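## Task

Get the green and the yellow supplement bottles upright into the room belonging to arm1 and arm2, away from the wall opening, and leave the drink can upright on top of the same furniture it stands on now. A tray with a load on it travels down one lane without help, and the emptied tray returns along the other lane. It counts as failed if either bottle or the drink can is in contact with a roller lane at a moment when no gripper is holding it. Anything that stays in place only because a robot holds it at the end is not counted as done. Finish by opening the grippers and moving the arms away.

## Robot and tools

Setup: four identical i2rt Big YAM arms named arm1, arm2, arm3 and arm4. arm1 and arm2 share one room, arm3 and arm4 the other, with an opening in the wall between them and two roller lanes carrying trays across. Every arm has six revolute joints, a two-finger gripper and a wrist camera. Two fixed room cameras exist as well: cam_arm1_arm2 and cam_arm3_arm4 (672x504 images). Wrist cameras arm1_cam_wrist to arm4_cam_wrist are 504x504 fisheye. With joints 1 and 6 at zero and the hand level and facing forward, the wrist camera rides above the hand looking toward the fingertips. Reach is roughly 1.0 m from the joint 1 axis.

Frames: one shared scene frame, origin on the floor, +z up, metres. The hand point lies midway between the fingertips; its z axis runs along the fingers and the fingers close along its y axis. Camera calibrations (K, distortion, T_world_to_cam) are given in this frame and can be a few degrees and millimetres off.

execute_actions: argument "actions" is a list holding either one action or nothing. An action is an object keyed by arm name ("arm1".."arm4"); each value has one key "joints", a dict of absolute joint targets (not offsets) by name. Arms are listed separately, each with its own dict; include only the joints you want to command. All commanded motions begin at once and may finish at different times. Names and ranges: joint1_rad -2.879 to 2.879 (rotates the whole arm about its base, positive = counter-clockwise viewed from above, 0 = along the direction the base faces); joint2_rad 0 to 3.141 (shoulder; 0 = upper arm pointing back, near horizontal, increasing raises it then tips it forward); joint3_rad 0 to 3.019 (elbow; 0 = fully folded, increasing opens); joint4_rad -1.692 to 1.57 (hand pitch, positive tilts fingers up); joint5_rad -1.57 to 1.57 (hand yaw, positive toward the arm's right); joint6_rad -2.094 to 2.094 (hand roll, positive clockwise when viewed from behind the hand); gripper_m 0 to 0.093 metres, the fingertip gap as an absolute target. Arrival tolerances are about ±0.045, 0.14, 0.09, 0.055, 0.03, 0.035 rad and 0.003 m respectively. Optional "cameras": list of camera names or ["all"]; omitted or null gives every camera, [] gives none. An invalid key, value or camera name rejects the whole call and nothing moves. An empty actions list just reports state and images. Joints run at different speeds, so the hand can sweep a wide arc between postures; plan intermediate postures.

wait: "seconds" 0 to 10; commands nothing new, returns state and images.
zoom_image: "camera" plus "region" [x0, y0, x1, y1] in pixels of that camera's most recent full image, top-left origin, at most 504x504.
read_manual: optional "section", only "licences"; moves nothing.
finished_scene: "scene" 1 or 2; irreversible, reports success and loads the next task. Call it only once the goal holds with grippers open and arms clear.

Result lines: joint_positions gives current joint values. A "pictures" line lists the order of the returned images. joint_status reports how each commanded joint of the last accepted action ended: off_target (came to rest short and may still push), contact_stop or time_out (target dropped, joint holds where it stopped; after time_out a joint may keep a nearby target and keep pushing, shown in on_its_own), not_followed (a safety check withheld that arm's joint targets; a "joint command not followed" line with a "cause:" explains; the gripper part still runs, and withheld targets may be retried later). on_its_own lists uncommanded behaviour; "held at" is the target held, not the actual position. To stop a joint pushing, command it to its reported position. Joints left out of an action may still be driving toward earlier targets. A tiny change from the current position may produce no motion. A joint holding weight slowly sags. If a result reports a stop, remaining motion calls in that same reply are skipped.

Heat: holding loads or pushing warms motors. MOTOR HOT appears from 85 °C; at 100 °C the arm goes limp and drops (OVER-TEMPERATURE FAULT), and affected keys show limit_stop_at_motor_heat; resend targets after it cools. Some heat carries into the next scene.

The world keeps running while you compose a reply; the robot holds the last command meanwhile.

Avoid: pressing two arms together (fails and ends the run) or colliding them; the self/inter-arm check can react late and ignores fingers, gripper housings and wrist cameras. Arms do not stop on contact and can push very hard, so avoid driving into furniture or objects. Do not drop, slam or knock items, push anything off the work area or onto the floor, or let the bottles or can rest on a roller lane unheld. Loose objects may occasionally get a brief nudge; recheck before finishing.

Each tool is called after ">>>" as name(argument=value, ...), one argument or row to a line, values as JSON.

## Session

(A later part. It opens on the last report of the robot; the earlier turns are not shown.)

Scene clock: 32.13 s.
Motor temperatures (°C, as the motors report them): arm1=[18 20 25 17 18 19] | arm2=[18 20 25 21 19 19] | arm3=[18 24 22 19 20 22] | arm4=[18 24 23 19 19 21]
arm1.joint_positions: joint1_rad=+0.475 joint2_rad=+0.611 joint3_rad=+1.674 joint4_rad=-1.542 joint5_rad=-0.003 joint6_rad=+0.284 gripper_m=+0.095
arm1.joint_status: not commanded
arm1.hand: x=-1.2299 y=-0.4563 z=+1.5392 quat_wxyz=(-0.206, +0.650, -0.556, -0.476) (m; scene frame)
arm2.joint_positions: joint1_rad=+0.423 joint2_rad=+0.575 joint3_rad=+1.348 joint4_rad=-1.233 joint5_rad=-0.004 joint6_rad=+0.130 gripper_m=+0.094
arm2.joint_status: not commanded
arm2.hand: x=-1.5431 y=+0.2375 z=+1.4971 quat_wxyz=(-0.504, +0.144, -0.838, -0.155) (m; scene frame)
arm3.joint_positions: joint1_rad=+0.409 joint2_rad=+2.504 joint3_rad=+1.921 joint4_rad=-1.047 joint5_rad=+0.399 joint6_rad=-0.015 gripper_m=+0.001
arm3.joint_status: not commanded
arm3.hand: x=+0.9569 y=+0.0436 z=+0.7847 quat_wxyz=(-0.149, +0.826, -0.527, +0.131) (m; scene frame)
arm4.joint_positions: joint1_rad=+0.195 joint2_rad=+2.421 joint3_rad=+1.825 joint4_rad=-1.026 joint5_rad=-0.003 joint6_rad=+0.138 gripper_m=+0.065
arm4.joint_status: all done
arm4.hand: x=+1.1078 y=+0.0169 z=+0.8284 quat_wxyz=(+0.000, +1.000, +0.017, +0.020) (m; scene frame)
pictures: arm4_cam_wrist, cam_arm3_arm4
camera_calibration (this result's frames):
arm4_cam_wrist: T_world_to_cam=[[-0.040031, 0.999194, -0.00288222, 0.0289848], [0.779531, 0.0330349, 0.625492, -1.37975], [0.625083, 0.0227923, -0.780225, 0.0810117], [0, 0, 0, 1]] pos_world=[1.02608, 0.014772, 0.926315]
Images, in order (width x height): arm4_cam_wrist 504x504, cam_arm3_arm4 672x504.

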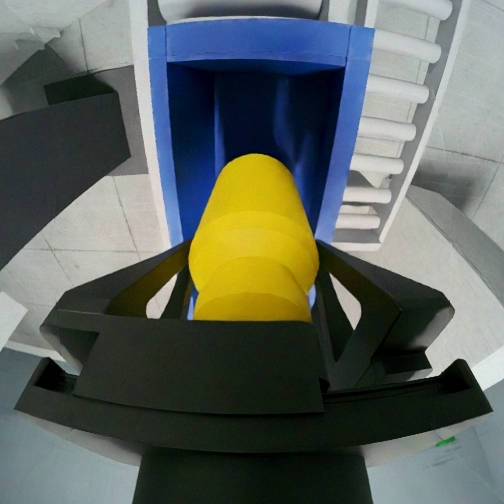

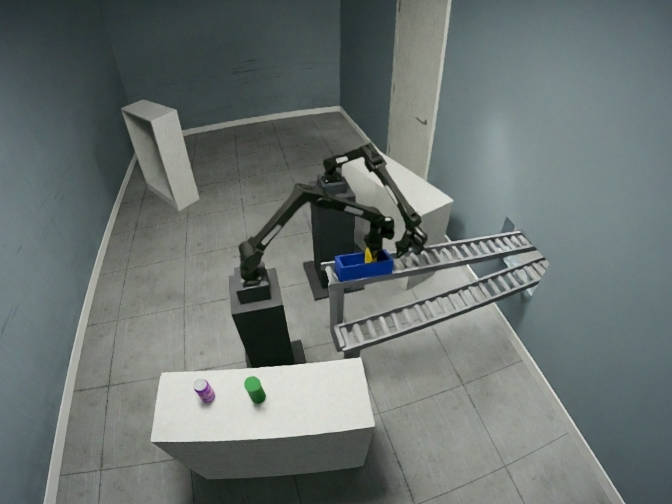

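>>> execute_actions(
  actions=[
    {"arm4":{"joints":{"gripper_m":0.09}}},
  ],
  cameras=[],
)

>>> execute_actions(
  actions=[
    {"arm4":{"joints":{"joint2_rad":2.1,"joint3_rad":1.9,"joint4_rad":-1.37}}},
  ],
  cameras=[],
)

>>> execute_actions(
  actions=[
    {"arm4":{"joints":{"joint1_rad":-1.65,"joint6_rad":0,"joint2_rad":1.85,"joint3_rad":1.46,"joint4_rad":-1.18}}},
  ],
  cameras=[],
)

>>> execute_actions(
  actions=[
    {"arm4":{"joints":{"joint2_rad":2.09,"joint3_rad":1.32,"joint4_rad":-0.8}}},
  ],
  cameras=["cam_arm3_arm4","arm4_cam_wrist"],
)

Scene clock: 33.37 s.
Motor temperatures (°C, as the motors report them): arm1=[18 20 25 17 18 19] | arm2=[18 20 25 21 19 19] | arm3=[18 24 23 19 20 22] | arm4=[18 24 23 19 19 21]
arm1.joint_positions: joint1_rad=+0.475 joint2_rad=+0.611 joint3_rad=+1.674 joint4_rad=-1.542 joint5_rad=-0.003 joint6_rad=+0.284 gripper_m=+0.095
arm1.joint_status: not commanded
arm1.hand: x=-1.2299 y=-0.4563 z=+1.5392 quat_wxyz=(-0.206, +0.650, -0.556, -0.476) (m; scene frame)
arm2.joint_positions: joint1_rad=+0.423 joint2_rad=+0.575 joint3_rad=+1.348 joint4_rad=-1.233 joint5_rad=-0.004 joint6_rad=+0.130 gripper_m=+0.094
arm2.joint_status: not commanded
arm2.hand: x=-1.5431 y=+0.2375 z=+1.4971 quat_wxyz=(-0.504, +0.144, -0.838, -0.155) (m; scene frame)
arm3.joint_positions: joint1_rad=+0.409 joint2_rad=+2.504 joint3_rad=+1.921 joint4_rad=-1.047 joint5_rad=+0.399 joint6_rad=-0.015 gripper_m=+0.001
arm3.joint_status: not commanded
arm3.hand: x=+0.9569 y=+0.0436 z=+0.7847 quat_wxyz=(-0.149, +0.826, -0.527, +0.131) (m; scene frame)
arm4.joint_positions: joint1_rad=+0.195 joint2_rad=+2.416 joint3_rad=+1.825 joint4_rad=-1.026 joint5_rad=-0.004 joint6_rad=+0.138 gripper_m=+0.090
arm4.joint_status: all done
arm4.hand: x=+1.1066 y=+0.0165 z=+0.8313 quat_wxyz=(+0.001, +1.000, +0.017, +0.018) (m; scene frame)
pictures: none
No camera images: the call's "cameras" was empty. Leave "cameras" out to get every camera's image.

Scene clock: 34.93 s.
Motor temperatures (°C, as the motors report them): arm1=[18 20 25 17 18 19] | arm2=[18 20 25 21 19 19] | arm3=[18 25 23 19 20 22] | arm4=[18 24 23 19 19 21]
arm1.joint_positions: joint1_rad=+0.475 joint2_rad=+0.611 joint3_rad=+1.674 joint4_rad=-1.542 joint5_rad=-0.003 joint6_rad=+0.284 gripper_m=+0.095
arm1.joint_status: not commanded
arm1.hand: x=-1.2299 y=-0.4563 z=+1.5392 quat_wxyz=(-0.206, +0.650, -0.556, -0.476) (m; scene frame)
arm2.joint_positions: joint1_rad=+0.423 joint2_rad=+0.575 joint3_rad=+1.348 joint4_rad=-1.233 joint5_rad=-0.004 joint6_rad=+0.130 gripper_m=+0.094
arm2.joint_status: not commanded
arm2.hand: x=-1.5431 y=+0.2375 z=+1.4971 quat_wxyz=(-0.504, +0.144, -0.838, -0.155) (m; scene frame)
arm3.joint_positions: joint1_rad=+0.409 joint2_rad=+2.504 joint3_rad=+1.921 joint4_rad=-1.047 joint5_rad=+0.399 joint6_rad=-0.015 gripper_m=+0.001
arm3.joint_status: not commanded
arm3.hand: x=+0.9569 y=+0.0436 z=+0.7847 quat_wxyz=(-0.149, +0.826, -0.527, +0.131) (m; scene frame)
arm4.joint_positions: joint1_rad=+0.195 joint2_rad=+2.097 joint3_rad=+1.889 joint4_rad=-1.363 joint5_rad=-0.003 joint6_rad=+0.138 gripper_m=+0.090
arm4.joint_status: all done
arm4.hand: x=+1.1203 y=+0.0200 z=+1.0581 quat_wxyz=(+0.005, +1.000, +0.017, -0.005) (m; scene frame)
pictures: none
No camera images: the call's "cameras" was empty. Leave "cameras" out to get every camera's image.

Scene clock: 36.90 s.
Motor temperatures (°C, as the motors report them): arm1=[18 20 25 17 18 19] | arm2=[18 20 25 21 19 19] | arm3=[18 25 23 19 20 22] | arm4=[18 24 23 19 19 21]
arm1.joint_positions: joint1_rad=+0.475 joint2_rad=+0.611 joint3_rad=+1.674 joint4_rad=-1.542 joint5_rad=-0.003 joint6_rad=+0.284 gripper_m=+0.095
arm1.joint_status: not commanded
arm1.hand: x=-1.2299 y=-0.4563 z=+1.5392 quat_wxyz=(-0.206, +0.650, -0.556, -0.476) (m; scene frame)
arm2.joint_positions: joint1_rad=+0.423 joint2_rad=+0.575 joint3_rad=+1.348 joint4_rad=-1.233 joint5_rad=-0.004 joint6_rad=+0.130 gripper_m=+0.094
arm2.joint_status: not commanded
arm2.hand: x=-1.5431 y=+0.2375 z=+1.4971 quat_wxyz=(-0.504, +0.144, -0.838, -0.155) (m; scene frame)
arm3.joint_positions: joint1_rad=+0.409 joint2_rad=+2.504 joint3_rad=+1.921 joint4_rad=-1.047 joint5_rad=+0.399 joint6_rad=-0.015 gripper_m=+0.001
arm3.joint_status: not commanded
arm3.hand: x=+0.9569 y=+0.0436 z=+0.7847 quat_wxyz=(-0.149, +0.826, -0.527, +0.131) (m; scene frame)
arm4.joint_positions: joint1_rad=-1.657 joint2_rad=+1.858 joint3_rad=+1.465 joint4_rad=-1.179 joint5_rad=+0.000 joint6_rad=+0.013 gripper_m=+0.090
arm4.joint_status: all done
arm4.hand: x=+1.8147 y=+0.6741 z=+1.0291 quat_wxyz=(+0.007, +0.663, -0.749, -0.001) (m; scene frame)
pictures: none
No camera images: the call's "cameras" was empty. Leave "cameras" out to get every camera's image.

Scene clock: 38.20 s.
Motor temperatures (°C, as the motors report them): arm1=[18 20 25 17 18 19] | arm2=[18 20 25 21 19 19] | arm3=[18 25 23 19 20 22] | arm4=[18 24 23 19 19 21]
arm1.joint_positions: joint1_rad=+0.475 joint2_rad=+0.611 joint3_rad=+1.674 joint4_rad=-1.542 joint5_rad=-0.003 joint6_rad=+0.284 gripper_m=+0.095
arm1.joint_status: not commanded
arm1.hand: x=-1.2299 y=-0.4563 z=+1.5392 quat_wxyz=(-0.206, +0.650, -0.556, -0.476) (m; scene frame)
arm2.joint_positions: joint1_rad=+0.423 joint2_rad=+0.575 joint3_rad=+1.348 joint4_rad=-1.233 joint5_rad=-0.004 joint6_rad=+0.130 gripper_m=+0.094
arm2.joint_status: not commanded
arm2.hand: x=-1.5431 y=+0.2375 z=+1.4971 quat_wxyz=(-0.504, +0.144, -0.838, -0.155) (m; scene frame)
arm3.joint_positions: joint1_rad=+0.409 joint2_rad=+2.504 joint3_rad=+1.921 joint4_rad=-1.047 joint5_rad=+0.399 joint6_rad=-0.015 gripper_m=+0.001
arm3.joint_status: not commanded
arm3.hand: x=+0.9569 y=+0.0436 z=+0.7847 quat_wxyz=(-0.149, +0.826, -0.527, +0.131) (m; scene frame)
arm4.joint_positions: joint1_rad=-1.656 joint2_rad=+2.027 joint3_rad=+1.342 joint4_rad=-0.803 joint5_rad=+0.009 joint6_rad=+0.007 gripper_m=+0.090
arm4.joint_status: all done
arm4.hand: x=+1.8161 y=+0.6921 z=+0.9008 quat_wxyz=(-0.028, +0.665, -0.746, -0.026) (m; scene frame)
pictures: arm4_cam_wrist, cam_arm3_arm4
camera_calibration (this result's frames):
arm4_cam_wrist: T_world_to_cam=[[0.994012, -0.109243, -0.00246793, -1.72831], [-0.0912577, -0.84236, 0.531132, 0.272743], [-0.0601014, -0.527726, -0.847286, 1.36515], [0, 0, 0, 1]] pos_world=[1.8249, 0.761368, 1.00755]
Images, in order (width x height): arm4_cam_wrist 504x504, cam_arm3_arm4 672x504.

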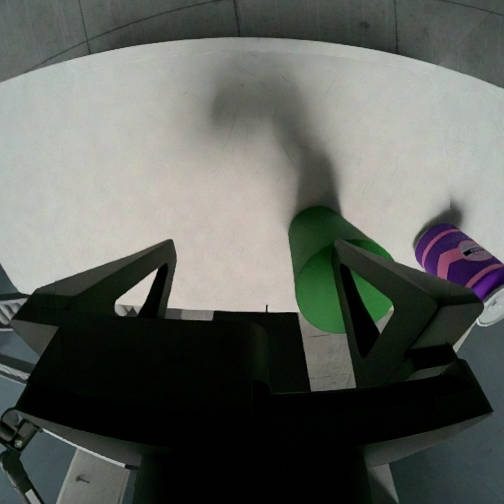

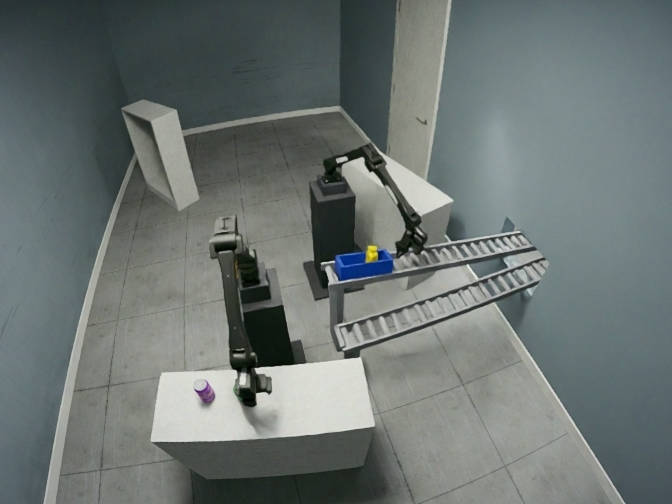

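Finger landed on top; shift ~4 cm.

>>> execute_actions(
  actions=[
    {"arm4":{"joints":{"joint2_rad":1.88,"joint3_rad":1.42,"joint4_rad":-1.11}}},
  ],
  cameras=[],
)

>>> execute_actions(
  actions=[
    {"arm4":{"joints":{"joint1_rad":-1.735}}},
  ],
  cameras=[],
)

>>> execute_actions(
  actions=[
    {"arm4":{"joints":{"joint2_rad":2.08,"joint3_rad":1.33,"joint4_rad":-0.82}}},
  ],
  cameras=["arm4_cam_wrist"],
)

Scene clock: 39.90 s.
Motor temperatures (°C, as the motors report them): arm1=[18 20 25 17 18 19] | arm2=[18 20 25 21 19 19] | arm3=[18 25 23 19 20 22] | arm4=[18 24 23 19 19 21]
arm1.joint_positions: joint1_rad=+0.475 joint2_rad=+0.611 joint3_rad=+1.674 joint4_rad=-1.542 joint5_rad=-0.003 joint6_rad=+0.284 gripper_m=+0.095
arm1.joint_status: not commanded
arm1.hand: x=-1.2299 y=-0.4563 z=+1.5392 quat_wxyz=(-0.206, +0.650, -0.556, -0.476) (m; scene frame)
arm2.joint_positions: joint1_rad=+0.423 joint2_rad=+0.575 joint3_rad=+1.348 joint4_rad=-1.233 joint5_rad=-0.004 joint6_rad=+0.130 gripper_m=+0.094
arm2.joint_status: not commanded
arm2.hand: x=-1.5431 y=+0.2375 z=+1.4971 quat_wxyz=(-0.504, +0.144, -0.838, -0.155) (m; scene frame)
arm3.joint_positions: joint1_rad=+0.409 joint2_rad=+2.504 joint3_rad=+1.921 joint4_rad=-1.047 joint5_rad=+0.399 joint6_rad=-0.015 gripper_m=+0.001
arm3.joint_status: not commanded
arm3.hand: x=+0.9569 y=+0.0436 z=+0.7847 quat_wxyz=(-0.149, +0.826, -0.527, +0.131) (m; scene frame)
arm4.joint_positions: joint1_rad=-1.656 joint2_rad=+1.865 joint3_rad=+1.395 joint4_rad=-1.103 joint5_rad=+0.003 joint6_rad=+0.007 gripper_m=+0.090
arm4.joint_status: all done
arm4.hand: x=+1.8131 y=+0.6641 z=+1.0018 quat_wxyz=(+0.006, +0.666, -0.746, +0.000) (m; scene frame)
pictures: none
No camera images: the call's "cameras" was empty. Leave "cameras" out to get every camera's image.

Scene clock: 40.73 s.
Motor temperatures (°C, as the motors report them): arm1=[18 20 25 17 18 19] | arm2=[18 20 25 21 19 19] | arm3=[18 26 23 19 20 22] | arm4=[18 24 23 19 19 21]
arm1.joint_positions: joint1_rad=+0.475 joint2_rad=+0.611 joint3_rad=+1.674 joint4_rad=-1.542 joint5_rad=-0.003 joint6_rad=+0.284 gripper_m=+0.095
arm1.joint_status: not commanded
arm1.hand: x=-1.2299 y=-0.4563 z=+1.5392 quat_wxyz=(-0.206, +0.650, -0.556, -0.476) (m; scene frame)
arm2.joint_positions: joint1_rad=+0.423 joint2_rad=+0.575 joint3_rad=+1.348 joint4_rad=-1.233 joint5_rad=-0.004 joint6_rad=+0.130 gripper_m=+0.094
arm2.joint_status: not commanded
arm2.hand: x=-1.5431 y=+0.2375 z=+1.4971 quat_wxyz=(-0.504, +0.144, -0.838, -0.155) (m; scene frame)
arm3.joint_positions: joint1_rad=+0.409 joint2_rad=+2.504 joint3_rad=+1.921 joint4_rad=-1.047 joint5_rad=+0.399 joint6_rad=-0.015 gripper_m=+0.001
arm3.joint_status: not commanded
arm3.hand: x=+0.9569 y=+0.0436 z=+0.7847 quat_wxyz=(-0.149, +0.826, -0.527, +0.131) (m; scene frame)
arm4.joint_positions: joint1_rad=-1.741 joint2_rad=+1.865 joint3_rad=+1.395 joint4_rad=-1.103 joint5_rad=+0.001 joint6_rad=+0.007 gripper_m=+0.090
arm4.joint_status: all done
arm4.hand: x=+1.8579 y=+0.6572 z=+1.0014 quat_wxyz=(+0.006, +0.633, -0.774, +0.000) (m; scene frame)
pictures: none
No camera images: the call's "cameras" was empty. Leave "cameras" out to get every camera's image.

Scene clock: 41.77 s.
Motor temperatures (°C, as the motors report them): arm1=[18 20 25 17 18 19] | arm2=[18 20 25 21 19 19] | arm3=[18 26 23 19 20 22] | arm4=[18 24 23 19 19 21]
arm1.joint_positions: joint1_rad=+0.475 joint2_rad=+0.611 joint3_rad=+1.674 joint4_rad=-1.542 joint5_rad=-0.003 joint6_rad=+0.284 gripper_m=+0.095
arm1.joint_status: not commanded
arm1.hand: x=-1.2299 y=-0.4563 z=+1.5392 quat_wxyz=(-0.206, +0.650, -0.556, -0.476) (m; scene frame)
arm2.joint_positions: joint1_rad=+0.423 joint2_rad=+0.575 joint3_rad=+1.348 joint4_rad=-1.233 joint5_rad=-0.004 joint6_rad=+0.130 gripper_m=+0.094
arm2.joint_status: not commanded
arm2.hand: x=-1.5431 y=+0.2375 z=+1.4971 quat_wxyz=(-0.504, +0.144, -0.838, -0.155) (m; scene frame)
arm3.joint_positions: joint1_rad=+0.409 joint2_rad=+2.504 joint3_rad=+1.921 joint4_rad=-1.047 joint5_rad=+0.399 joint6_rad=-0.015 gripper_m=+0.001
arm3.joint_status: not commanded
arm3.hand: x=+0.9569 y=+0.0436 z=+0.7847 quat_wxyz=(-0.149, +0.826, -0.527, +0.131) (m; scene frame)
arm4.joint_positions: joint1_rad=-1.738 joint2_rad=+2.030 joint3_rad=+1.350 joint4_rad=-0.825 joint5_rad=+0.007 joint6_rad=+0.005 gripper_m=+0.090
arm4.joint_status: all done
arm4.hand: x=+1.8615 y=+0.6831 z=+0.9009 quat_wxyz=(-0.022, +0.635, -0.772, -0.020) (m; scene frame)
pictures: arm4_cam_wrist
camera_calibration (this result's frames):
arm4_cam_wrist: T_world_to_cam=[[0.982052, -0.188575, -0.00356554, -1.69696], [-0.15608, -0.823152, 0.545949, 0.36354], [-0.105887, -0.535594, -0.837811, 1.44526], [0, 0, 0, 1]] pos_world=[1.87628, 0.753317, 1.00633]
Images, in order (width x height): arm4_cam_wrist 504x504.

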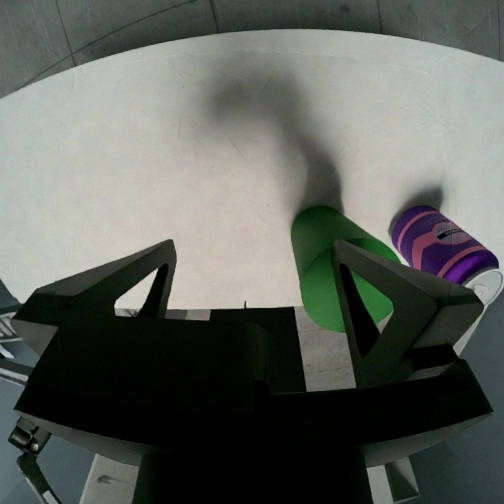

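>>> execute_actions(
  actions=[
    {"arm4":{"joints":{"joint2_rad":1.8,"joint3_rad":1.46,"joint4_rad":-1.23}}},
  ],
  cameras=[],
)

>>> execute_actions(
  actions=[
    {"arm4":{"joints":{"joint1_rad":-1.82}}},
  ],
  cameras=["arm4_cam_wrist","cam_arm3_arm4"],
)

Scene clock: 43.50 s.
Motor temperatures (°C, as the motors report them): arm1=[18 20 25 17 18 19] | arm2=[18 20 25 21 19 19] | arm3=[18 26 23 19 20 22] | arm4=[18 24 23 19 19 21]
arm1.joint_positions: joint1_rad=+0.475 joint2_rad=+0.611 joint3_rad=+1.674 joint4_rad=-1.542 joint5_rad=-0.003 joint6_rad=+0.284 gripper_m=+0.095
arm1.joint_status: not commanded
arm1.hand: x=-1.2299 y=-0.4563 z=+1.5392 quat_wxyz=(-0.206, +0.650, -0.556, -0.476) (m; scene frame)
arm2.joint_positions: joint1_rad=+0.423 joint2_rad=+0.575 joint3_rad=+1.348 joint4_rad=-1.233 joint5_rad=-0.004 joint6_rad=+0.130 gripper_m=+0.094
arm2.joint_status: not commanded
arm2.hand: x=-1.5431 y=+0.2375 z=+1.4971 quat_wxyz=(-0.504, +0.144, -0.838, -0.155) (m; scene frame)
arm3.joint_positions: joint1_rad=+0.409 joint2_rad=+2.504 joint3_rad=+1.921 joint4_rad=-1.047 joint5_rad=+0.399 joint6_rad=-0.015 gripper_m=+0.001
arm3.joint_status: not commanded
arm3.hand: x=+0.9569 y=+0.0436 z=+0.7847 quat_wxyz=(-0.149, +0.826, -0.527, +0.131) (m; scene frame)
arm4.joint_positions: joint1_rad=-1.738 joint2_rad=+1.793 joint3_rad=+1.443 joint4_rad=-1.222 joint5_rad=+0.003 joint6_rad=+0.005 gripper_m=+0.090
arm4.joint_status: all done
arm4.hand: x=+1.8562 y=+0.6511 z=+1.0550 quat_wxyz=(+0.006, +0.635, -0.772, +0.001) (m; scene frame)
pictures: none
No camera images: the call's "cameras" was empty. Leave "cameras" out to get every camera's image.

Scene clock: 44.33 s.
Motor temperatures (°C, as the motors report them): arm1=[18 20 25 17 18 19] | arm2=[18 20 25 21 19 19] | arm3=[18 26 24 19 20 22] | arm4=[18 24 23 19 19 21]
arm1.joint_positions: joint1_rad=+0.475 joint2_rad=+0.611 joint3_rad=+1.674 joint4_rad=-1.542 joint5_rad=-0.003 joint6_rad=+0.284 gripper_m=+0.095
arm1.joint_status: not commanded
arm1.hand: x=-1.2299 y=-0.4563 z=+1.5392 quat_wxyz=(-0.206, +0.650, -0.556, -0.476) (m; scene frame)
arm2.joint_positions: joint1_rad=+0.423 joint2_rad=+0.575 joint3_rad=+1.348 joint4_rad=-1.233 joint5_rad=-0.004 joint6_rad=+0.130 gripper_m=+0.094
arm2.joint_status: not commanded
arm2.hand: x=-1.5431 y=+0.2375 z=+1.4971 quat_wxyz=(-0.504, +0.144, -0.838, -0.155) (m; scene frame)
arm3.joint_positions: joint1_rad=+0.409 joint2_rad=+2.504 joint3_rad=+1.921 joint4_rad=-1.047 joint5_rad=+0.399 joint6_rad=-0.015 gripper_m=+0.001
arm3.joint_status: not commanded
arm3.hand: x=+0.9569 y=+0.0436 z=+0.7847 quat_wxyz=(-0.149, +0.826, -0.527, +0.131) (m; scene frame)
arm4.joint_positions: joint1_rad=-1.826 joint2_rad=+1.793 joint3_rad=+1.443 joint4_rad=-1.222 joint5_rad=+0.001 joint6_rad=+0.005 gripper_m=+0.090
arm4.joint_status: all done
arm4.hand: x=+1.9012 y=+0.6403 z=+1.0546 quat_wxyz=(+0.006, +0.600, -0.800, +0.000) (m; scene frame)
pictures: arm4_cam_wrist, cam_arm3_arm4
camera_calibration (this result's frames):
arm4_cam_wrist: T_world_to_cam=[[0.961707, -0.273935, -0.00890844, -1.64449], [-0.213615, -0.769512, 0.601847, 0.266644], [-0.171722, -0.576898, -0.798562, 1.66552], [0, 0, 0, 1]] pos_world=[1.92449, 0.715537, 1.15489]
Images, in order (width x height): arm4_cam_wrist 504x504, cam_arm3_arm4 672x504.

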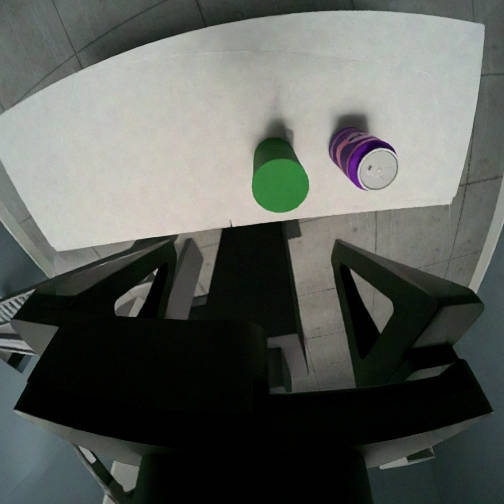

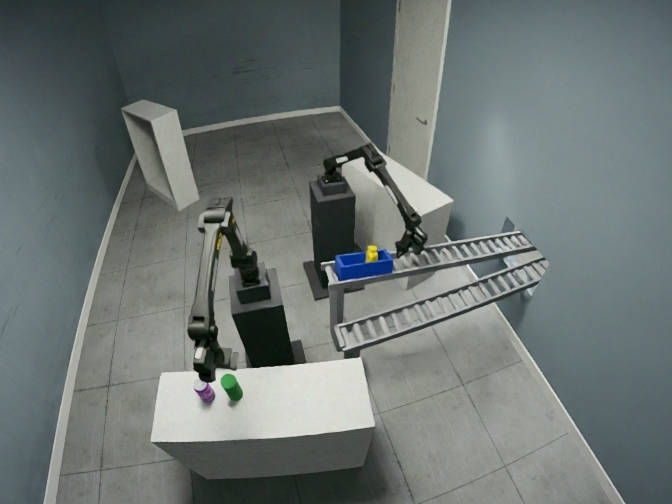

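>>> execute_actions(
  actions=[
    {"arm4":{"joints":{"joint1_rad":-1.87}}},
  ],
  cameras=[],
)

>>> execute_actions(
  actions=[
    {"arm4":{"joints":{"joint2_rad":2.08,"joint3_rad":1.33,"joint4_rad":-0.82}}},
  ],
  cameras=["arm4_cam_wrist"],
)

Scene clock: 45.43 s.
Motor temperatures (°C, as the motors report them): arm1=[18 20 25 17 18 19] | arm2=[18 20 25 21 19 19] | arm3=[18 26 24 19 20 22] | arm4=[18 24 23 19 19 21]
arm1.joint_positions: joint1_rad=+0.475 joint2_rad=+0.611 joint3_rad=+1.674 joint4_rad=-1.542 joint5_rad=-0.003 joint6_rad=+0.284 gripper_m=+0.095
arm1.joint_status: not commanded
arm1.hand: x=-1.2299 y=-0.4563 z=+1.5392 quat_wxyz=(-0.206, +0.650, -0.556, -0.476) (m; scene frame)
arm2.joint_positions: joint1_rad=+0.423 joint2_rad=+0.575 joint3_rad=+1.348 joint4_rad=-1.233 joint5_rad=-0.004 joint6_rad=+0.130 gripper_m=+0.094
arm2.joint_status: not commanded
arm2.hand: x=-1.5431 y=+0.2375 z=+1.4971 quat_wxyz=(-0.504, +0.144, -0.838, -0.155) (m; scene frame)
arm3.joint_positions: joint1_rad=+0.409 joint2_rad=+2.504 joint3_rad=+1.921 joint4_rad=-1.047 joint5_rad=+0.399 joint6_rad=-0.015 gripper_m=+0.001
arm3.joint_status: not commanded
arm3.hand: x=+0.9569 y=+0.0436 z=+0.7847 quat_wxyz=(-0.149, +0.826, -0.527, +0.131) (m; scene frame)
arm4.joint_positions: joint1_rad=-1.866 joint2_rad=+1.793 joint3_rad=+1.443 joint4_rad=-1.222 joint5_rad=+0.001 joint6_rad=+0.005 gripper_m=+0.090
arm4.joint_status: all done
arm4.hand: x=+1.9215 y=+0.6340 z=+1.0544 quat_wxyz=(+0.006, +0.584, -0.812, +0.000) (m; scene frame)
pictures: none
No camera images: the call's "cameras" was empty. Leave "cameras" out to get every camera's image.

Scene clock: 46.70 s.
Motor temperatures (°C, as the motors report them): arm1=[18 20 25 17 18 19] | arm2=[18 20 25 21 19 19] | arm3=[18 26 24 19 20 22] | arm4=[18 24 23 19 19 21]
arm1.joint_positions: joint1_rad=+0.475 joint2_rad=+0.611 joint3_rad=+1.674 joint4_rad=-1.542 joint5_rad=-0.003 joint6_rad=+0.284 gripper_m=+0.095
arm1.joint_status: not commanded
arm1.hand: x=-1.2299 y=-0.4563 z=+1.5392 quat_wxyz=(-0.206, +0.650, -0.556, -0.476) (m; scene frame)
arm2.joint_positions: joint1_rad=+0.423 joint2_rad=+0.575 joint3_rad=+1.348 joint4_rad=-1.233 joint5_rad=-0.004 joint6_rad=+0.130 gripper_m=+0.094
arm2.joint_status: not commanded
arm2.hand: x=-1.5431 y=+0.2375 z=+1.4971 quat_wxyz=(-0.504, +0.144, -0.838, -0.155) (m; scene frame)
arm3.joint_positions: joint1_rad=+0.409 joint2_rad=+2.504 joint3_rad=+1.921 joint4_rad=-1.047 joint5_rad=+0.399 joint6_rad=-0.015 gripper_m=+0.001
arm3.joint_status: not commanded
arm3.hand: x=+0.9569 y=+0.0436 z=+0.7847 quat_wxyz=(-0.149, +0.826, -0.527, +0.131) (m; scene frame)
arm4.joint_positions: joint1_rad=-1.866 joint2_rad=+2.085 joint3_rad=+1.315 joint4_rad=-0.828 joint5_rad=+0.001 joint6_rad=+0.005 gripper_m=+0.090
arm4.joint_status: all done
arm4.hand: x=+1.9208 y=+0.6371 z=+0.8612 quat_wxyz=(+0.017, +0.584, -0.811, +0.008) (m; scene frame)
pictures: arm4_cam_wrist
camera_calibration (this result's frames):
arm4_cam_wrist: T_world_to_cam=[[0.949967, -0.312232, -0.00854265, -1.61931], [-0.239278, -0.745039, 0.622626, 0.40057], [-0.200769, -0.58943, -0.782473, 1.56256], [0, 0, 0, 1]] pos_world=[1.94785, 0.713855, 0.959419]
Images, in order (width x height): arm4_cam_wrist 504x504.

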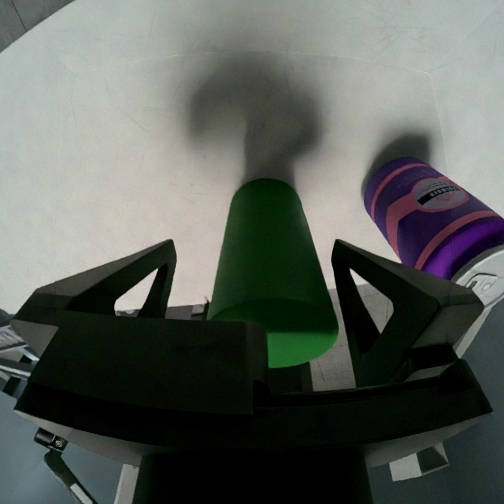

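>>> execute_actions(
  actions=[
    {"arm4":{"joints":{"gripper_m":0.05}}},
  ],
  cameras=[],
)

>>> execute_actions(
  actions=[
    {"arm4":{"joints":{"joint2_rad":1.8,"joint3_rad":1.46,"joint4_rad":-1.23}}},
  ],
  cameras=[],
)

>>> execute_actions(
  actions=[
    {"arm4":{"joints":{"joint1_rad":0.22,"joint6_rad":0.19}}},
  ],
  cameras=[],
)

>>> execute_actions(
  actions=[
    {"arm4":{"joints":{"joint2_rad":2.08,"joint3_rad":1.35,"joint4_rad":-0.84}}},
  ],
  cameras=["cam_arm3_arm4","arm4_cam_wrist"],
)

Scene clock: 47.80 s.
Motor temperatures (°C, as the motors report them): arm1=[18 20 25 17 18 19] | arm2=[18 20 25 21 19 19] | arm3=[18 26 24 19 20 22] | arm4=[18 24 23 19 19 21]
arm1.joint_positions: joint1_rad=+0.475 joint2_rad=+0.611 joint3_rad=+1.674 joint4_rad=-1.542 joint5_rad=-0.003 joint6_rad=+0.284 gripper_m=+0.095
arm1.joint_status: not commanded
arm1.hand: x=-1.2299 y=-0.4563 z=+1.5392 quat_wxyz=(-0.206, +0.650, -0.556, -0.476) (m; scene frame)
arm2.joint_positions: joint1_rad=+0.423 joint2_rad=+0.575 joint3_rad=+1.348 joint4_rad=-1.233 joint5_rad=-0.004 joint6_rad=+0.130 gripper_m=+0.094
arm2.joint_status: not commanded
arm2.hand: x=-1.5431 y=+0.2375 z=+1.4971 quat_wxyz=(-0.504, +0.144, -0.838, -0.155) (m; scene frame)
arm3.joint_positions: joint1_rad=+0.409 joint2_rad=+2.504 joint3_rad=+1.921 joint4_rad=-1.047 joint5_rad=+0.399 joint6_rad=-0.015 gripper_m=+0.001
arm3.joint_status: not commanded
arm3.hand: x=+0.9569 y=+0.0436 z=+0.7847 quat_wxyz=(-0.149, +0.826, -0.527, +0.131) (m; scene frame)
arm4.joint_positions: joint1_rad=-1.866 joint2_rad=+2.084 joint3_rad=+1.315 joint4_rad=-0.823 joint5_rad=+0.000 joint6_rad=+0.005 gripper_m=+0.050
arm4.joint_status: all done
arm4.hand: x=+1.9212 y=+0.6385 z=+0.8619 quat_wxyz=(+0.015, +0.584, -0.811, +0.006) (m; scene frame)
pictures: none
No camera images: the call's "cameras" was empty. Leave "cameras" out to get every camera's image.

Scene clock: 49.17 s.
Motor temperatures (°C, as the motors report them): arm1=[18 20 25 17 18 19] | arm2=[18 20 26 21 19 19] | arm3=[18 27 24 19 20 22] | arm4=[18 24 23 19 19 21]
arm1.joint_positions: joint1_rad=+0.475 joint2_rad=+0.611 joint3_rad=+1.674 joint4_rad=-1.542 joint5_rad=-0.003 joint6_rad=+0.284 gripper_m=+0.095
arm1.joint_status: not commanded
arm1.hand: x=-1.2299 y=-0.4563 z=+1.5392 quat_wxyz=(-0.206, +0.650, -0.556, -0.476) (m; scene frame)
arm2.joint_positions: joint1_rad=+0.423 joint2_rad=+0.575 joint3_rad=+1.348 joint4_rad=-1.233 joint5_rad=-0.004 joint6_rad=+0.130 gripper_m=+0.094
arm2.joint_status: not commanded
arm2.hand: x=-1.5431 y=+0.2375 z=+1.4971 quat_wxyz=(-0.504, +0.144, -0.838, -0.155) (m; scene frame)
arm3.joint_positions: joint1_rad=+0.409 joint2_rad=+2.504 joint3_rad=+1.921 joint4_rad=-1.047 joint5_rad=+0.399 joint6_rad=-0.015 gripper_m=+0.001
arm3.joint_status: not commanded
arm3.hand: x=+0.9569 y=+0.0436 z=+0.7847 quat_wxyz=(-0.149, +0.826, -0.527, +0.131) (m; scene frame)
arm4.joint_positions: joint1_rad=-1.866 joint2_rad=+1.797 joint3_rad=+1.447 joint4_rad=-1.223 joint5_rad=+0.000 joint6_rad=+0.005 gripper_m=+0.050
arm4.joint_status: all done
arm4.hand: x=+1.9218 y=+0.6352 z=+1.0538 quat_wxyz=(+0.007, +0.584, -0.812, +0.000) (m; scene frame)
pictures: none
No camera images: the call's "cameras" was empty. Leave "cameras" out to get every camera's image.

Scene clock: 51.27 s.
Motor temperatures (°C, as the motors report them): arm1=[18 20 25 17 18 19] | arm2=[18 20 26 21 19 19] | arm3=[18 27 24 19 20 22] | arm4=[18 24 23 19 19 21]
arm1.joint_positions: joint1_rad=+0.475 joint2_rad=+0.611 joint3_rad=+1.674 joint4_rad=-1.542 joint5_rad=-0.003 joint6_rad=+0.284 gripper_m=+0.095
arm1.joint_status: not commanded
arm1.hand: x=-1.2299 y=-0.4563 z=+1.5392 quat_wxyz=(-0.206, +0.650, -0.556, -0.476) (m; scene frame)
arm2.joint_positions: joint1_rad=+0.423 joint2_rad=+0.575 joint3_rad=+1.348 joint4_rad=-1.233 joint5_rad=-0.004 joint6_rad=+0.130 gripper_m=+0.094
arm2.joint_status: not commanded
arm2.hand: x=-1.5431 y=+0.2375 z=+1.4971 quat_wxyz=(-0.504, +0.144, -0.838, -0.155) (m; scene frame)
arm3.joint_positions: joint1_rad=+0.409 joint2_rad=+2.504 joint3_rad=+1.921 joint4_rad=-1.047 joint5_rad=+0.399 joint6_rad=-0.015 gripper_m=+0.001
arm3.joint_status: not commanded
arm3.hand: x=+0.9569 y=+0.0436 z=+0.7847 quat_wxyz=(-0.149, +0.826, -0.527, +0.131) (m; scene frame)
arm4.joint_positions: joint1_rad=+0.227 joint2_rad=+1.797 joint3_rad=+1.447 joint4_rad=-1.223 joint5_rad=+0.000 joint6_rad=+0.177 gripper_m=+0.050
arm4.joint_status: all done
arm4.hand: x=+1.2350 y=+0.0232 z=+1.0653 quat_wxyz=(+0.003, +1.000, +0.014, -0.005) (m; scene frame)
pictures: none
No camera images: the call's "cameras" was empty. Leave "cameras" out to get every camera's image.

Scene clock: 52.53 s.
Motor temperatures (°C, as the motors report them): arm1=[18 20 25 17 18 19] | arm2=[18 20 26 21 19 19] | arm3=[18 27 24 19 20 22] | arm4=[18 24 23 19 19 21]
arm1.joint_positions: joint1_rad=+0.475 joint2_rad=+0.611 joint3_rad=+1.674 joint4_rad=-1.542 joint5_rad=-0.003 joint6_rad=+0.284 gripper_m=+0.095
arm1.joint_status: not commanded
arm1.hand: x=-1.2299 y=-0.4563 z=+1.5392 quat_wxyz=(-0.206, +0.650, -0.556, -0.476) (m; scene frame)
arm2.joint_positions: joint1_rad=+0.423 joint2_rad=+0.575 joint3_rad=+1.348 joint4_rad=-1.233 joint5_rad=-0.004 joint6_rad=+0.130 gripper_m=+0.094
arm2.joint_status: not commanded
arm2.hand: x=-1.5431 y=+0.2375 z=+1.4971 quat_wxyz=(-0.504, +0.144, -0.838, -0.155) (m; scene frame)
arm3.joint_positions: joint1_rad=+0.409 joint2_rad=+2.504 joint3_rad=+1.921 joint4_rad=-1.047 joint5_rad=+0.399 joint6_rad=-0.015 gripper_m=+0.001
arm3.joint_status: not commanded
arm3.hand: x=+0.9569 y=+0.0436 z=+0.7847 quat_wxyz=(-0.149, +0.826, -0.527, +0.131) (m; scene frame)
arm4.joint_positions: joint1_rad=+0.227 joint2_rad=+2.086 joint3_rad=+1.335 joint4_rad=-0.848 joint5_rad=+0.000 joint6_rad=+0.177 gripper_m=+0.050
arm4.joint_status: all done
arm4.hand: x=+1.2245 y=+0.0203 z=+0.8779 quat_wxyz=(+0.001, +1.000, +0.014, +0.008) (m; scene frame)
pictures: arm4_cam_wrist, cam_arm3_arm4
camera_calibration (this result's frames):
arm4_cam_wrist: T_world_to_cam=[[-0.0324451, 0.99947, -0.00273208, 0.0209783], [0.794454, 0.0274483, 0.606704, -1.50347], [0.606458, 0.0175141, -0.794923, 0.0824058], [0, 0, 0, 1]] pos_world=[1.14514, 0.0188572, 0.977726]
Images, in order (width x height): arm4_cam_wrist 504x504, cam_arm3_arm4 672x504.

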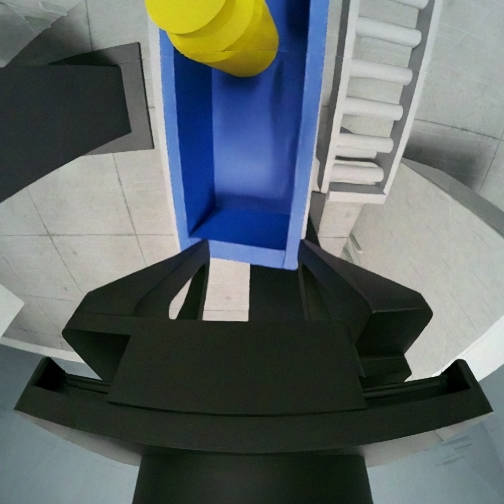

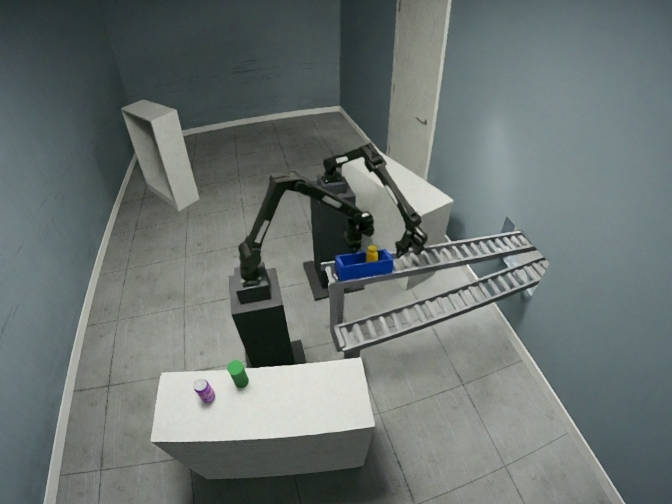

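>>> execute_actions(
  actions=[
    {"arm4":{"joints":{"joint2_rad":1.7,"joint3_rad":1.36,"joint4_rad":-1.23,"gripper_m":0.09}}},
  ],
  cameras=[],
)

>>> execute_actions(
  actions=[
    {"arm4":{"joints":{"joint1_rad":-1.85,"joint6_rad":0}}},
  ],
  cameras=["arm4_cam_wrist"],
)

Scene clock: 54.23 s.
Motor temperatures (°C, as the motors report them): arm1=[18 20 25 17 18 19] | arm2=[18 20 26 21 19 19] | arm3=[18 27 24 19 20 22] | arm4=[18 24 23 19 19 21]
arm1.joint_positions: joint1_rad=+0.475 joint2_rad=+0.611 joint3_rad=+1.674 joint4_rad=-1.542 joint5_rad=-0.003 joint6_rad=+0.284 gripper_m=+0.095
arm1.joint_status: not commanded
arm1.hand: x=-1.2299 y=-0.4563 z=+1.5392 quat_wxyz=(-0.206, +0.650, -0.556, -0.476) (m; scene frame)
arm2.joint_positions: joint1_rad=+0.423 joint2_rad=+0.575 joint3_rad=+1.348 joint4_rad=-1.233 joint5_rad=-0.004 joint6_rad=+0.130 gripper_m=+0.094
arm2.joint_status: not commanded
arm2.hand: x=-1.5431 y=+0.2375 z=+1.4971 quat_wxyz=(-0.504, +0.144, -0.838, -0.155) (m; scene frame)
arm3.joint_positions: joint1_rad=+0.409 joint2_rad=+2.504 joint3_rad=+1.921 joint4_rad=-1.047 joint5_rad=+0.399 joint6_rad=-0.015 gripper_m=+0.001
arm3.joint_status: not commanded
arm3.hand: x=+0.9569 y=+0.0436 z=+0.7847 quat_wxyz=(-0.149, +0.826, -0.527, +0.131) (m; scene frame)
arm4.joint_positions: joint1_rad=+0.227 joint2_rad=+1.693 joint3_rad=+1.338 joint4_rad=-1.223 joint5_rad=+0.000 joint6_rad=+0.178 gripper_m=+0.090
arm4.joint_status: all done
arm4.hand: x=+1.2737 y=+0.0313 z=+1.0766 quat_wxyz=(+0.003, +1.000, +0.013, -0.002) (m; scene frame)
pictures: none
No camera images: the call's "cameras" was empty. Leave "cameras" out to get every camera's image.

Scene clock: 56.30 s.
Motor temperatures (°C, as the motors report them): arm1=[18 20 25 17 18 19] | arm2=[18 20 26 21 19 19] | arm3=[18 27 24 19 20 22] | arm4=[18 24 23 19 19 21]
arm1.joint_positions: joint1_rad=+0.475 joint2_rad=+0.611 joint3_rad=+1.674 joint4_rad=-1.542 joint5_rad=-0.003 joint6_rad=+0.284 gripper_m=+0.095
arm1.joint_status: not commanded
arm1.hand: x=-1.2299 y=-0.4563 z=+1.5392 quat_wxyz=(-0.206, +0.650, -0.556, -0.476) (m; scene frame)
arm2.joint_positions: joint1_rad=+0.423 joint2_rad=+0.575 joint3_rad=+1.348 joint4_rad=-1.233 joint5_rad=-0.004 joint6_rad=+0.130 gripper_m=+0.094
arm2.joint_status: not commanded
arm2.hand: x=-1.5431 y=+0.2375 z=+1.4971 quat_wxyz=(-0.504, +0.144, -0.838, -0.155) (m; scene frame)
arm3.joint_positions: joint1_rad=+0.409 joint2_rad=+2.504 joint3_rad=+1.921 joint4_rad=-1.047 joint5_rad=+0.399 joint6_rad=-0.015 gripper_m=+0.001
arm3.joint_status: not commanded
arm3.hand: x=+0.9569 y=+0.0436 z=+0.7847 quat_wxyz=(-0.149, +0.826, -0.527, +0.131) (m; scene frame)
arm4.joint_positions: joint1_rad=-1.855 joint2_rad=+1.694 joint3_rad=+1.338 joint4_rad=-1.223 joint5_rad=+0.000 joint6_rad=+0.013 gripper_m=+0.090
arm4.joint_status: all done
arm4.hand: x=+1.9042 y=+0.5996 z=+1.0654 quat_wxyz=(+0.010, +0.586, -0.810, +0.002) (m; scene frame)
pictures: arm4_cam_wrist
camera_calibration (this result's frames):
arm4_cam_wrist: T_world_to_cam=[[0.951143, -0.308612, -0.00927173, -1.61712], [-0.239695, -0.757001, 0.607862, 0.2652], [-0.194612, -0.575941, -0.793989, 1.68928], [0, 0, 0, 1]] pos_world=[1.93043, 0.674618, 1.16507]
Images, in order (width x height): arm4_cam_wrist 504x504.

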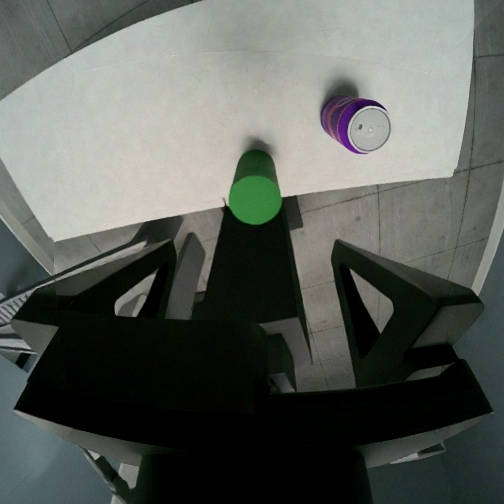

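>>> execute_actions(
  actions=[
    {"arm4":{"joints":{"joint2_rad":1.61,"joint3_rad":1.18,"joint4_rad":-1.13}}},
  ],
  cameras=[],
)

>>> execute_actions(
  actions=[
    {"arm4":{"joints":{"joint2_rad":1.96,"joint3_rad":1.03,"joint4_rad":-0.63}}},
  ],
  cameras=["arm4_cam_wrist"],
)

>>> execute_actions(
  actions=[
    {"arm4":{"joints":{"gripper_m":0.04}}},
  ],
  cameras=[],
)

Scene clock: 57.93 s.
Motor temperatures (°C, as the motors report them): arm1=[18 20 25 17 18 19] | arm2=[18 20 26 21 19 19] | arm3=[18 27 24 19 20 22] | arm4=[18 24 23 19 19 21]
arm1.joint_positions: joint1_rad=+0.475 joint2_rad=+0.611 joint3_rad=+1.674 joint4_rad=-1.542 joint5_rad=-0.003 joint6_rad=+0.284 gripper_m=+0.095
arm1.joint_status: not commanded
arm1.hand: x=-1.2299 y=-0.4563 z=+1.5392 quat_wxyz=(-0.206, +0.650, -0.556, -0.476) (m; scene frame)
arm2.joint_positions: joint1_rad=+0.423 joint2_rad=+0.575 joint3_rad=+1.348 joint4_rad=-1.233 joint5_rad=-0.004 joint6_rad=+0.130 gripper_m=+0.094
arm2.joint_status: not commanded
arm2.hand: x=-1.5431 y=+0.2375 z=+1.4971 quat_wxyz=(-0.504, +0.144, -0.838, -0.155) (m; scene frame)
arm3.joint_positions: joint1_rad=+0.409 joint2_rad=+2.504 joint3_rad=+1.921 joint4_rad=-1.047 joint5_rad=+0.399 joint6_rad=-0.015 gripper_m=+0.001
arm3.joint_status: not commanded
arm3.hand: x=+0.9569 y=+0.0436 z=+0.7847 quat_wxyz=(-0.149, +0.826, -0.527, +0.131) (m; scene frame)
arm4.joint_positions: joint1_rad=-1.855 joint2_rad=+1.606 joint3_rad=+1.180 joint4_rad=-1.139 joint5_rad=+0.000 joint6_rad=+0.013 gripper_m=+0.090
arm4.joint_status: all done
arm4.hand: x=+1.8920 y=+0.5617 z=+1.0496 quat_wxyz=(+0.004, +0.586, -0.810, -0.002) (m; scene frame)
pictures: none
No camera images: the call's "cameras" was empty. Leave "cameras" out to get every camera's image.

Scene clock: 59.17 s.
Motor temperatures (°C, as the motors report them): arm1=[18 20 25 17 18 19] | arm2=[18 20 26 21 19 19] | arm3=[18 27 24 19 20 22] | arm4=[18 24 23 19 19 21]
arm1.joint_positions: joint1_rad=+0.475 joint2_rad=+0.611 joint3_rad=+1.674 joint4_rad=-1.542 joint5_rad=-0.003 joint6_rad=+0.284 gripper_m=+0.095
arm1.joint_status: not commanded
arm1.hand: x=-1.2299 y=-0.4563 z=+1.5392 quat_wxyz=(-0.206, +0.650, -0.556, -0.476) (m; scene frame)
arm2.joint_positions: joint1_rad=+0.423 joint2_rad=+0.575 joint3_rad=+1.348 joint4_rad=-1.233 joint5_rad=-0.004 joint6_rad=+0.130 gripper_m=+0.094
arm2.joint_status: not commanded
arm2.hand: x=-1.5431 y=+0.2375 z=+1.4971 quat_wxyz=(-0.504, +0.144, -0.838, -0.155) (m; scene frame)
arm3.joint_positions: joint1_rad=+0.409 joint2_rad=+2.504 joint3_rad=+1.921 joint4_rad=-1.047 joint5_rad=+0.399 joint6_rad=-0.015 gripper_m=+0.001
arm3.joint_status: not commanded
arm3.hand: x=+0.9569 y=+0.0436 z=+0.7847 quat_wxyz=(-0.149, +0.826, -0.527, +0.131) (m; scene frame)
arm4.joint_positions: joint1_rad=-1.855 joint2_rad=+1.969 joint3_rad=+1.021 joint4_rad=-0.638 joint5_rad=+0.000 joint6_rad=+0.013 gripper_m=+0.090
arm4.joint_status: all done
arm4.hand: x=+1.8892 y=+0.5583 z=+0.8439 quat_wxyz=(+0.013, +0.586, -0.810, +0.004) (m; scene frame)
pictures: arm4_cam_wrist
camera_calibration (this result's frames):
arm4_cam_wrist: T_world_to_cam=[[0.951141, -0.308618, -0.00921627, -1.61767], [-0.23824, -0.752573, 0.613902, 0.354635], [-0.196397, -0.581712, -0.789329, 1.48945], [0, 0, 0, 1]] pos_world=[1.91565, 0.634078, 0.943047]
Images, in order (width x height): arm4_cam_wrist 504x504.

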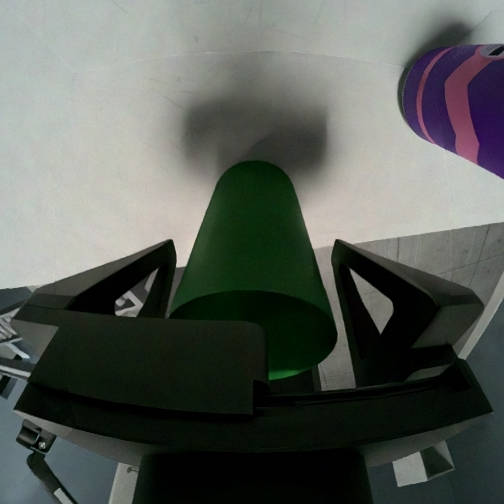

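Scene clock: 59.77 s.
Motor temperatures (°C, as the motors report them): arm1=[18 20 26 17 18 19] | arm2=[18 20 26 21 19 19] | arm3=[18 27 24 19 20 22] | arm4=[18 24 23 19 19 21]
arm1.joint_positions: joint1_rad=+0.475 joint2_rad=+0.611 joint3_rad=+1.674 joint4_rad=-1.542 joint5_rad=-0.003 joint6_rad=+0.284 gripper_m=+0.095
arm1.joint_status: not commanded
arm1.hand: x=-1.2299 y=-0.4563 z=+1.5392 quat_wxyz=(-0.206, +0.650, -0.556, -0.476) (m; scene frame)
arm2.joint_positions: joint1_rad=+0.423 joint2_rad=+0.575 joint3_rad=+1.348 joint4_rad=-1.233 joint5_rad=-0.004 joint6_rad=+0.130 gripper_m=+0.094
arm2.joint_status: not commanded
arm2.hand: x=-1.5431 y=+0.2375 z=+1.4971 quat_wxyz=(-0.504, +0.144, -0.838, -0.155) (m; scene frame)
arm3.joint_positions: joint1_rad=+0.409 joint2_rad=+2.504 joint3_rad=+1.921 joint4_rad=-1.047 joint5_rad=+0.399 joint6_rad=-0.015 gripper_m=+0.001
arm3.joint_status: not commanded
arm3.hand: x=+0.9569 y=+0.0436 z=+0.7847 quat_wxyz=(-0.149, +0.826, -0.527, +0.131) (m; scene frame)
arm4.joint_positions: joint1_rad=-1.855 joint2_rad=+1.969 joint3_rad=+1.021 joint4_rad=-0.637 joint5_rad=+0.000 joint6_rad=+0.012 gripper_m=+0.065
arm4.joint_status: gripper_m off_target (ended at +0.065, target +0.040)
arm4.hand: x=+1.8892 y=+0.5586 z=+0.8439 quat_wxyz=(+0.012, +0.586, -0.810, +0.004) (m; scene frame)
pictures: none
No camera images: the call's "cameras" was empty. Leave "cameras" out to get every camera's image.

Held. Place at x≈1.195.

>>> execute_actions(
  actions=[
    {"arm4":{"joints":{"joint2_rad":1.7,"joint3_rad":1.36,"joint4_rad":-1.23}}},
  ],
  cameras=[],
)

>>> execute_actions(
  actions=[
    {"arm4":{"joints":{"joint1_rad":0.21,"joint6_rad":0.18,"joint2_rad":1.88,"joint3_rad":1.6,"joint4_rad":-1.29}}},
  ],
  cameras=[],
)

>>> execute_actions(
  actions=[
    {"arm4":{"joints":{"joint2_rad":2.15,"joint3_rad":1.45,"joint4_rad":-0.87}}},
  ],
  cameras=["cam_arm3_arm4","arm4_cam_wrist"],
)

Scene clock: 61.57 s.
Motor temperatures (°C, as the motors report them): arm1=[18 20 26 17 18 19] | arm2=[18 20 26 21 19 19] | arm3=[18 28 24 19 20 22] | arm4=[18 24 23 19 19 21]
arm1.joint_positions: joint1_rad=+0.475 joint2_rad=+0.611 joint3_rad=+1.674 joint4_rad=-1.542 joint5_rad=-0.003 joint6_rad=+0.284 gripper_m=+0.095
arm1.joint_status: not commanded
arm1.hand: x=-1.2299 y=-0.4563 z=+1.5392 quat_wxyz=(-0.206, +0.650, -0.556, -0.476) (m; scene frame)
arm2.joint_positions: joint1_rad=+0.423 joint2_rad=+0.575 joint3_rad=+1.348 joint4_rad=-1.233 joint5_rad=-0.004 joint6_rad=+0.130 gripper_m=+0.094
arm2.joint_status: not commanded
arm2.hand: x=-1.5431 y=+0.2375 z=+1.4971 quat_wxyz=(-0.504, +0.144, -0.838, -0.155) (m; scene frame)
arm3.joint_positions: joint1_rad=+0.409 joint2_rad=+2.504 joint3_rad=+1.921 joint4_rad=-1.047 joint5_rad=+0.399 joint6_rad=-0.015 gripper_m=+0.001
arm3.joint_status: not commanded
arm3.hand: x=+0.9569 y=+0.0436 z=+0.7847 quat_wxyz=(-0.149, +0.826, -0.527, +0.131) (m; scene frame)
arm4.joint_positions: joint1_rad=-1.855 joint2_rad=+1.710 joint3_rad=+1.353 joint4_rad=-1.223 joint5_rad=+0.000 joint6_rad=+0.012 gripper_m=+0.065
arm4.joint_status: all done
arm4.hand: x=+1.9058 y=+0.6049 z=+1.0632 quat_wxyz=(+0.010, +0.586, -0.810, +0.002) (m; scene frame)
pictures: none
No camera images: the call's "cameras" was empty. Leave "cameras" out to get every camera's image.

Scene clock: 63.70 s.
Motor temperatures (°C, as the motors report them): arm1=[18 20 26 17 18 19] | arm2=[18 20 26 21 19 19] | arm3=[18 28 25 19 20 22] | arm4=[18 24 24 19 19 21]
arm1.joint_positions: joint1_rad=+0.475 joint2_rad=+0.611 joint3_rad=+1.674 joint4_rad=-1.542 joint5_rad=-0.003 joint6_rad=+0.284 gripper_m=+0.095
arm1.joint_status: not commanded
arm1.hand: x=-1.2299 y=-0.4563 z=+1.5392 quat_wxyz=(-0.206, +0.650, -0.556, -0.476) (m; scene frame)
arm2.joint_positions: joint1_rad=+0.423 joint2_rad=+0.575 joint3_rad=+1.348 joint4_rad=-1.233 joint5_rad=-0.004 joint6_rad=+0.130 gripper_m=+0.094
arm2.joint_status: not commanded
arm2.hand: x=-1.5431 y=+0.2375 z=+1.4971 quat_wxyz=(-0.504, +0.144, -0.838, -0.155) (m; scene frame)
arm3.joint_positions: joint1_rad=+0.409 joint2_rad=+2.504 joint3_rad=+1.921 joint4_rad=-1.047 joint5_rad=+0.399 joint6_rad=-0.015 gripper_m=+0.001
arm3.joint_status: not commanded
arm3.hand: x=+0.9569 y=+0.0436 z=+0.7847 quat_wxyz=(-0.149, +0.826, -0.527, +0.131) (m; scene frame)
arm4.joint_positions: joint1_rad=+0.220 joint2_rad=+1.905 joint3_rad=+1.567 joint4_rad=-1.282 joint5_rad=-0.003 joint6_rad=+0.167 gripper_m=+0.065
arm4.joint_status: all done
arm4.hand: x=+1.2076 y=+0.0208 z=+1.0514 quat_wxyz=(+0.000, +1.000, +0.015, +0.019) (m; scene frame)
pictures: none
No camera images: the call's "cameras" was empty. Leave "cameras" out to get every camera's image.

Scene clock: 64.87 s.
Motor temperatures (°C, as the motors report them): arm1=[18 20 26 17 18 19] | arm2=[18 20 26 21 19 19] | arm3=[18 28 25 19 20 22] | arm4=[18 24 24 19 19 21]
arm1.joint_positions: joint1_rad=+0.475 joint2_rad=+0.611 joint3_rad=+1.674 joint4_rad=-1.542 joint5_rad=-0.003 joint6_rad=+0.284 gripper_m=+0.095
arm1.joint_status: not commanded
arm1.hand: x=-1.2299 y=-0.4563 z=+1.5392 quat_wxyz=(-0.206, +0.650, -0.556, -0.476) (m; scene frame)
arm2.joint_positions: joint1_rad=+0.423 joint2_rad=+0.575 joint3_rad=+1.348 joint4_rad=-1.233 joint5_rad=-0.004 joint6_rad=+0.130 gripper_m=+0.094
arm2.joint_status: not commanded
arm2.hand: x=-1.5431 y=+0.2375 z=+1.4971 quat_wxyz=(-0.504, +0.144, -0.838, -0.155) (m; scene frame)
arm3.joint_positions: joint1_rad=+0.409 joint2_rad=+2.504 joint3_rad=+1.921 joint4_rad=-1.047 joint5_rad=+0.399 joint6_rad=-0.015 gripper_m=+0.001
arm3.joint_status: not commanded
arm3.hand: x=+0.9569 y=+0.0436 z=+0.7847 quat_wxyz=(-0.149, +0.826, -0.527, +0.131) (m; scene frame)
arm4.joint_positions: joint1_rad=+0.223 joint2_rad=+2.151 joint3_rad=+1.449 joint4_rad=-0.879 joint5_rad=+0.000 joint6_rad=+0.172 gripper_m=+0.066
arm4.joint_status: all done
arm4.hand: x=+1.1894 y=+0.0154 z=+0.8756 quat_wxyz=(+0.002, +1.000, +0.014, +0.000) (m; scene frame)
pictures: arm4_cam_wrist, cam_arm3_arm4
camera_calibration (this result's frames):
arm4_cam_wrist: T_world_to_cam=[[-0.0335895, 0.999419, -0.00577751, 0.0286908], [0.804726, 0.0304733, 0.592864, -1.47418], [0.592695, 0.0152647, -0.805282, 0.12747], [0, 0, 0, 1]] pos_world=[1.11173, 0.0143034, 0.976805]
Images, in order (width x height): arm4_cam_wrist 504x504, cam_arm3_arm4 672x504.

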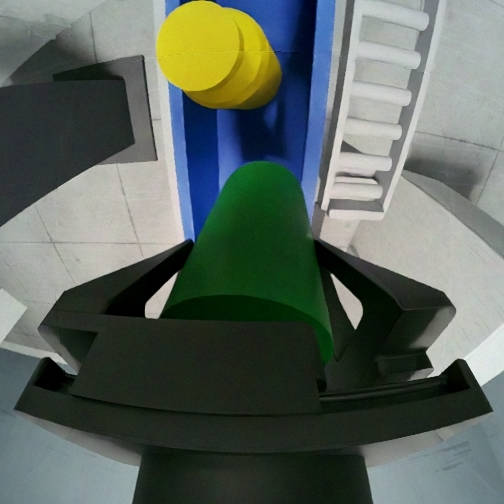

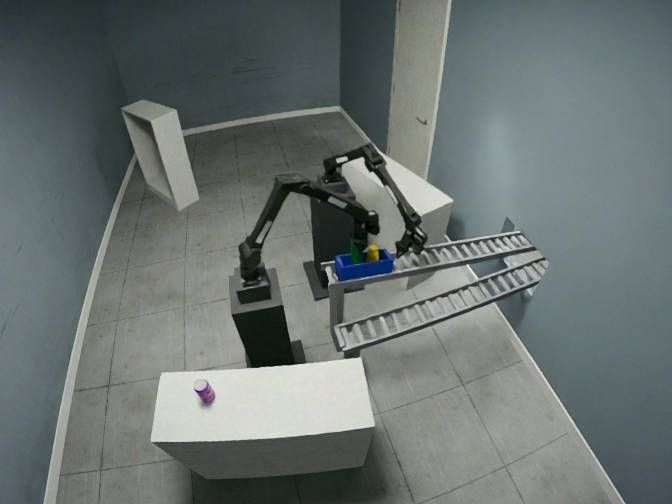

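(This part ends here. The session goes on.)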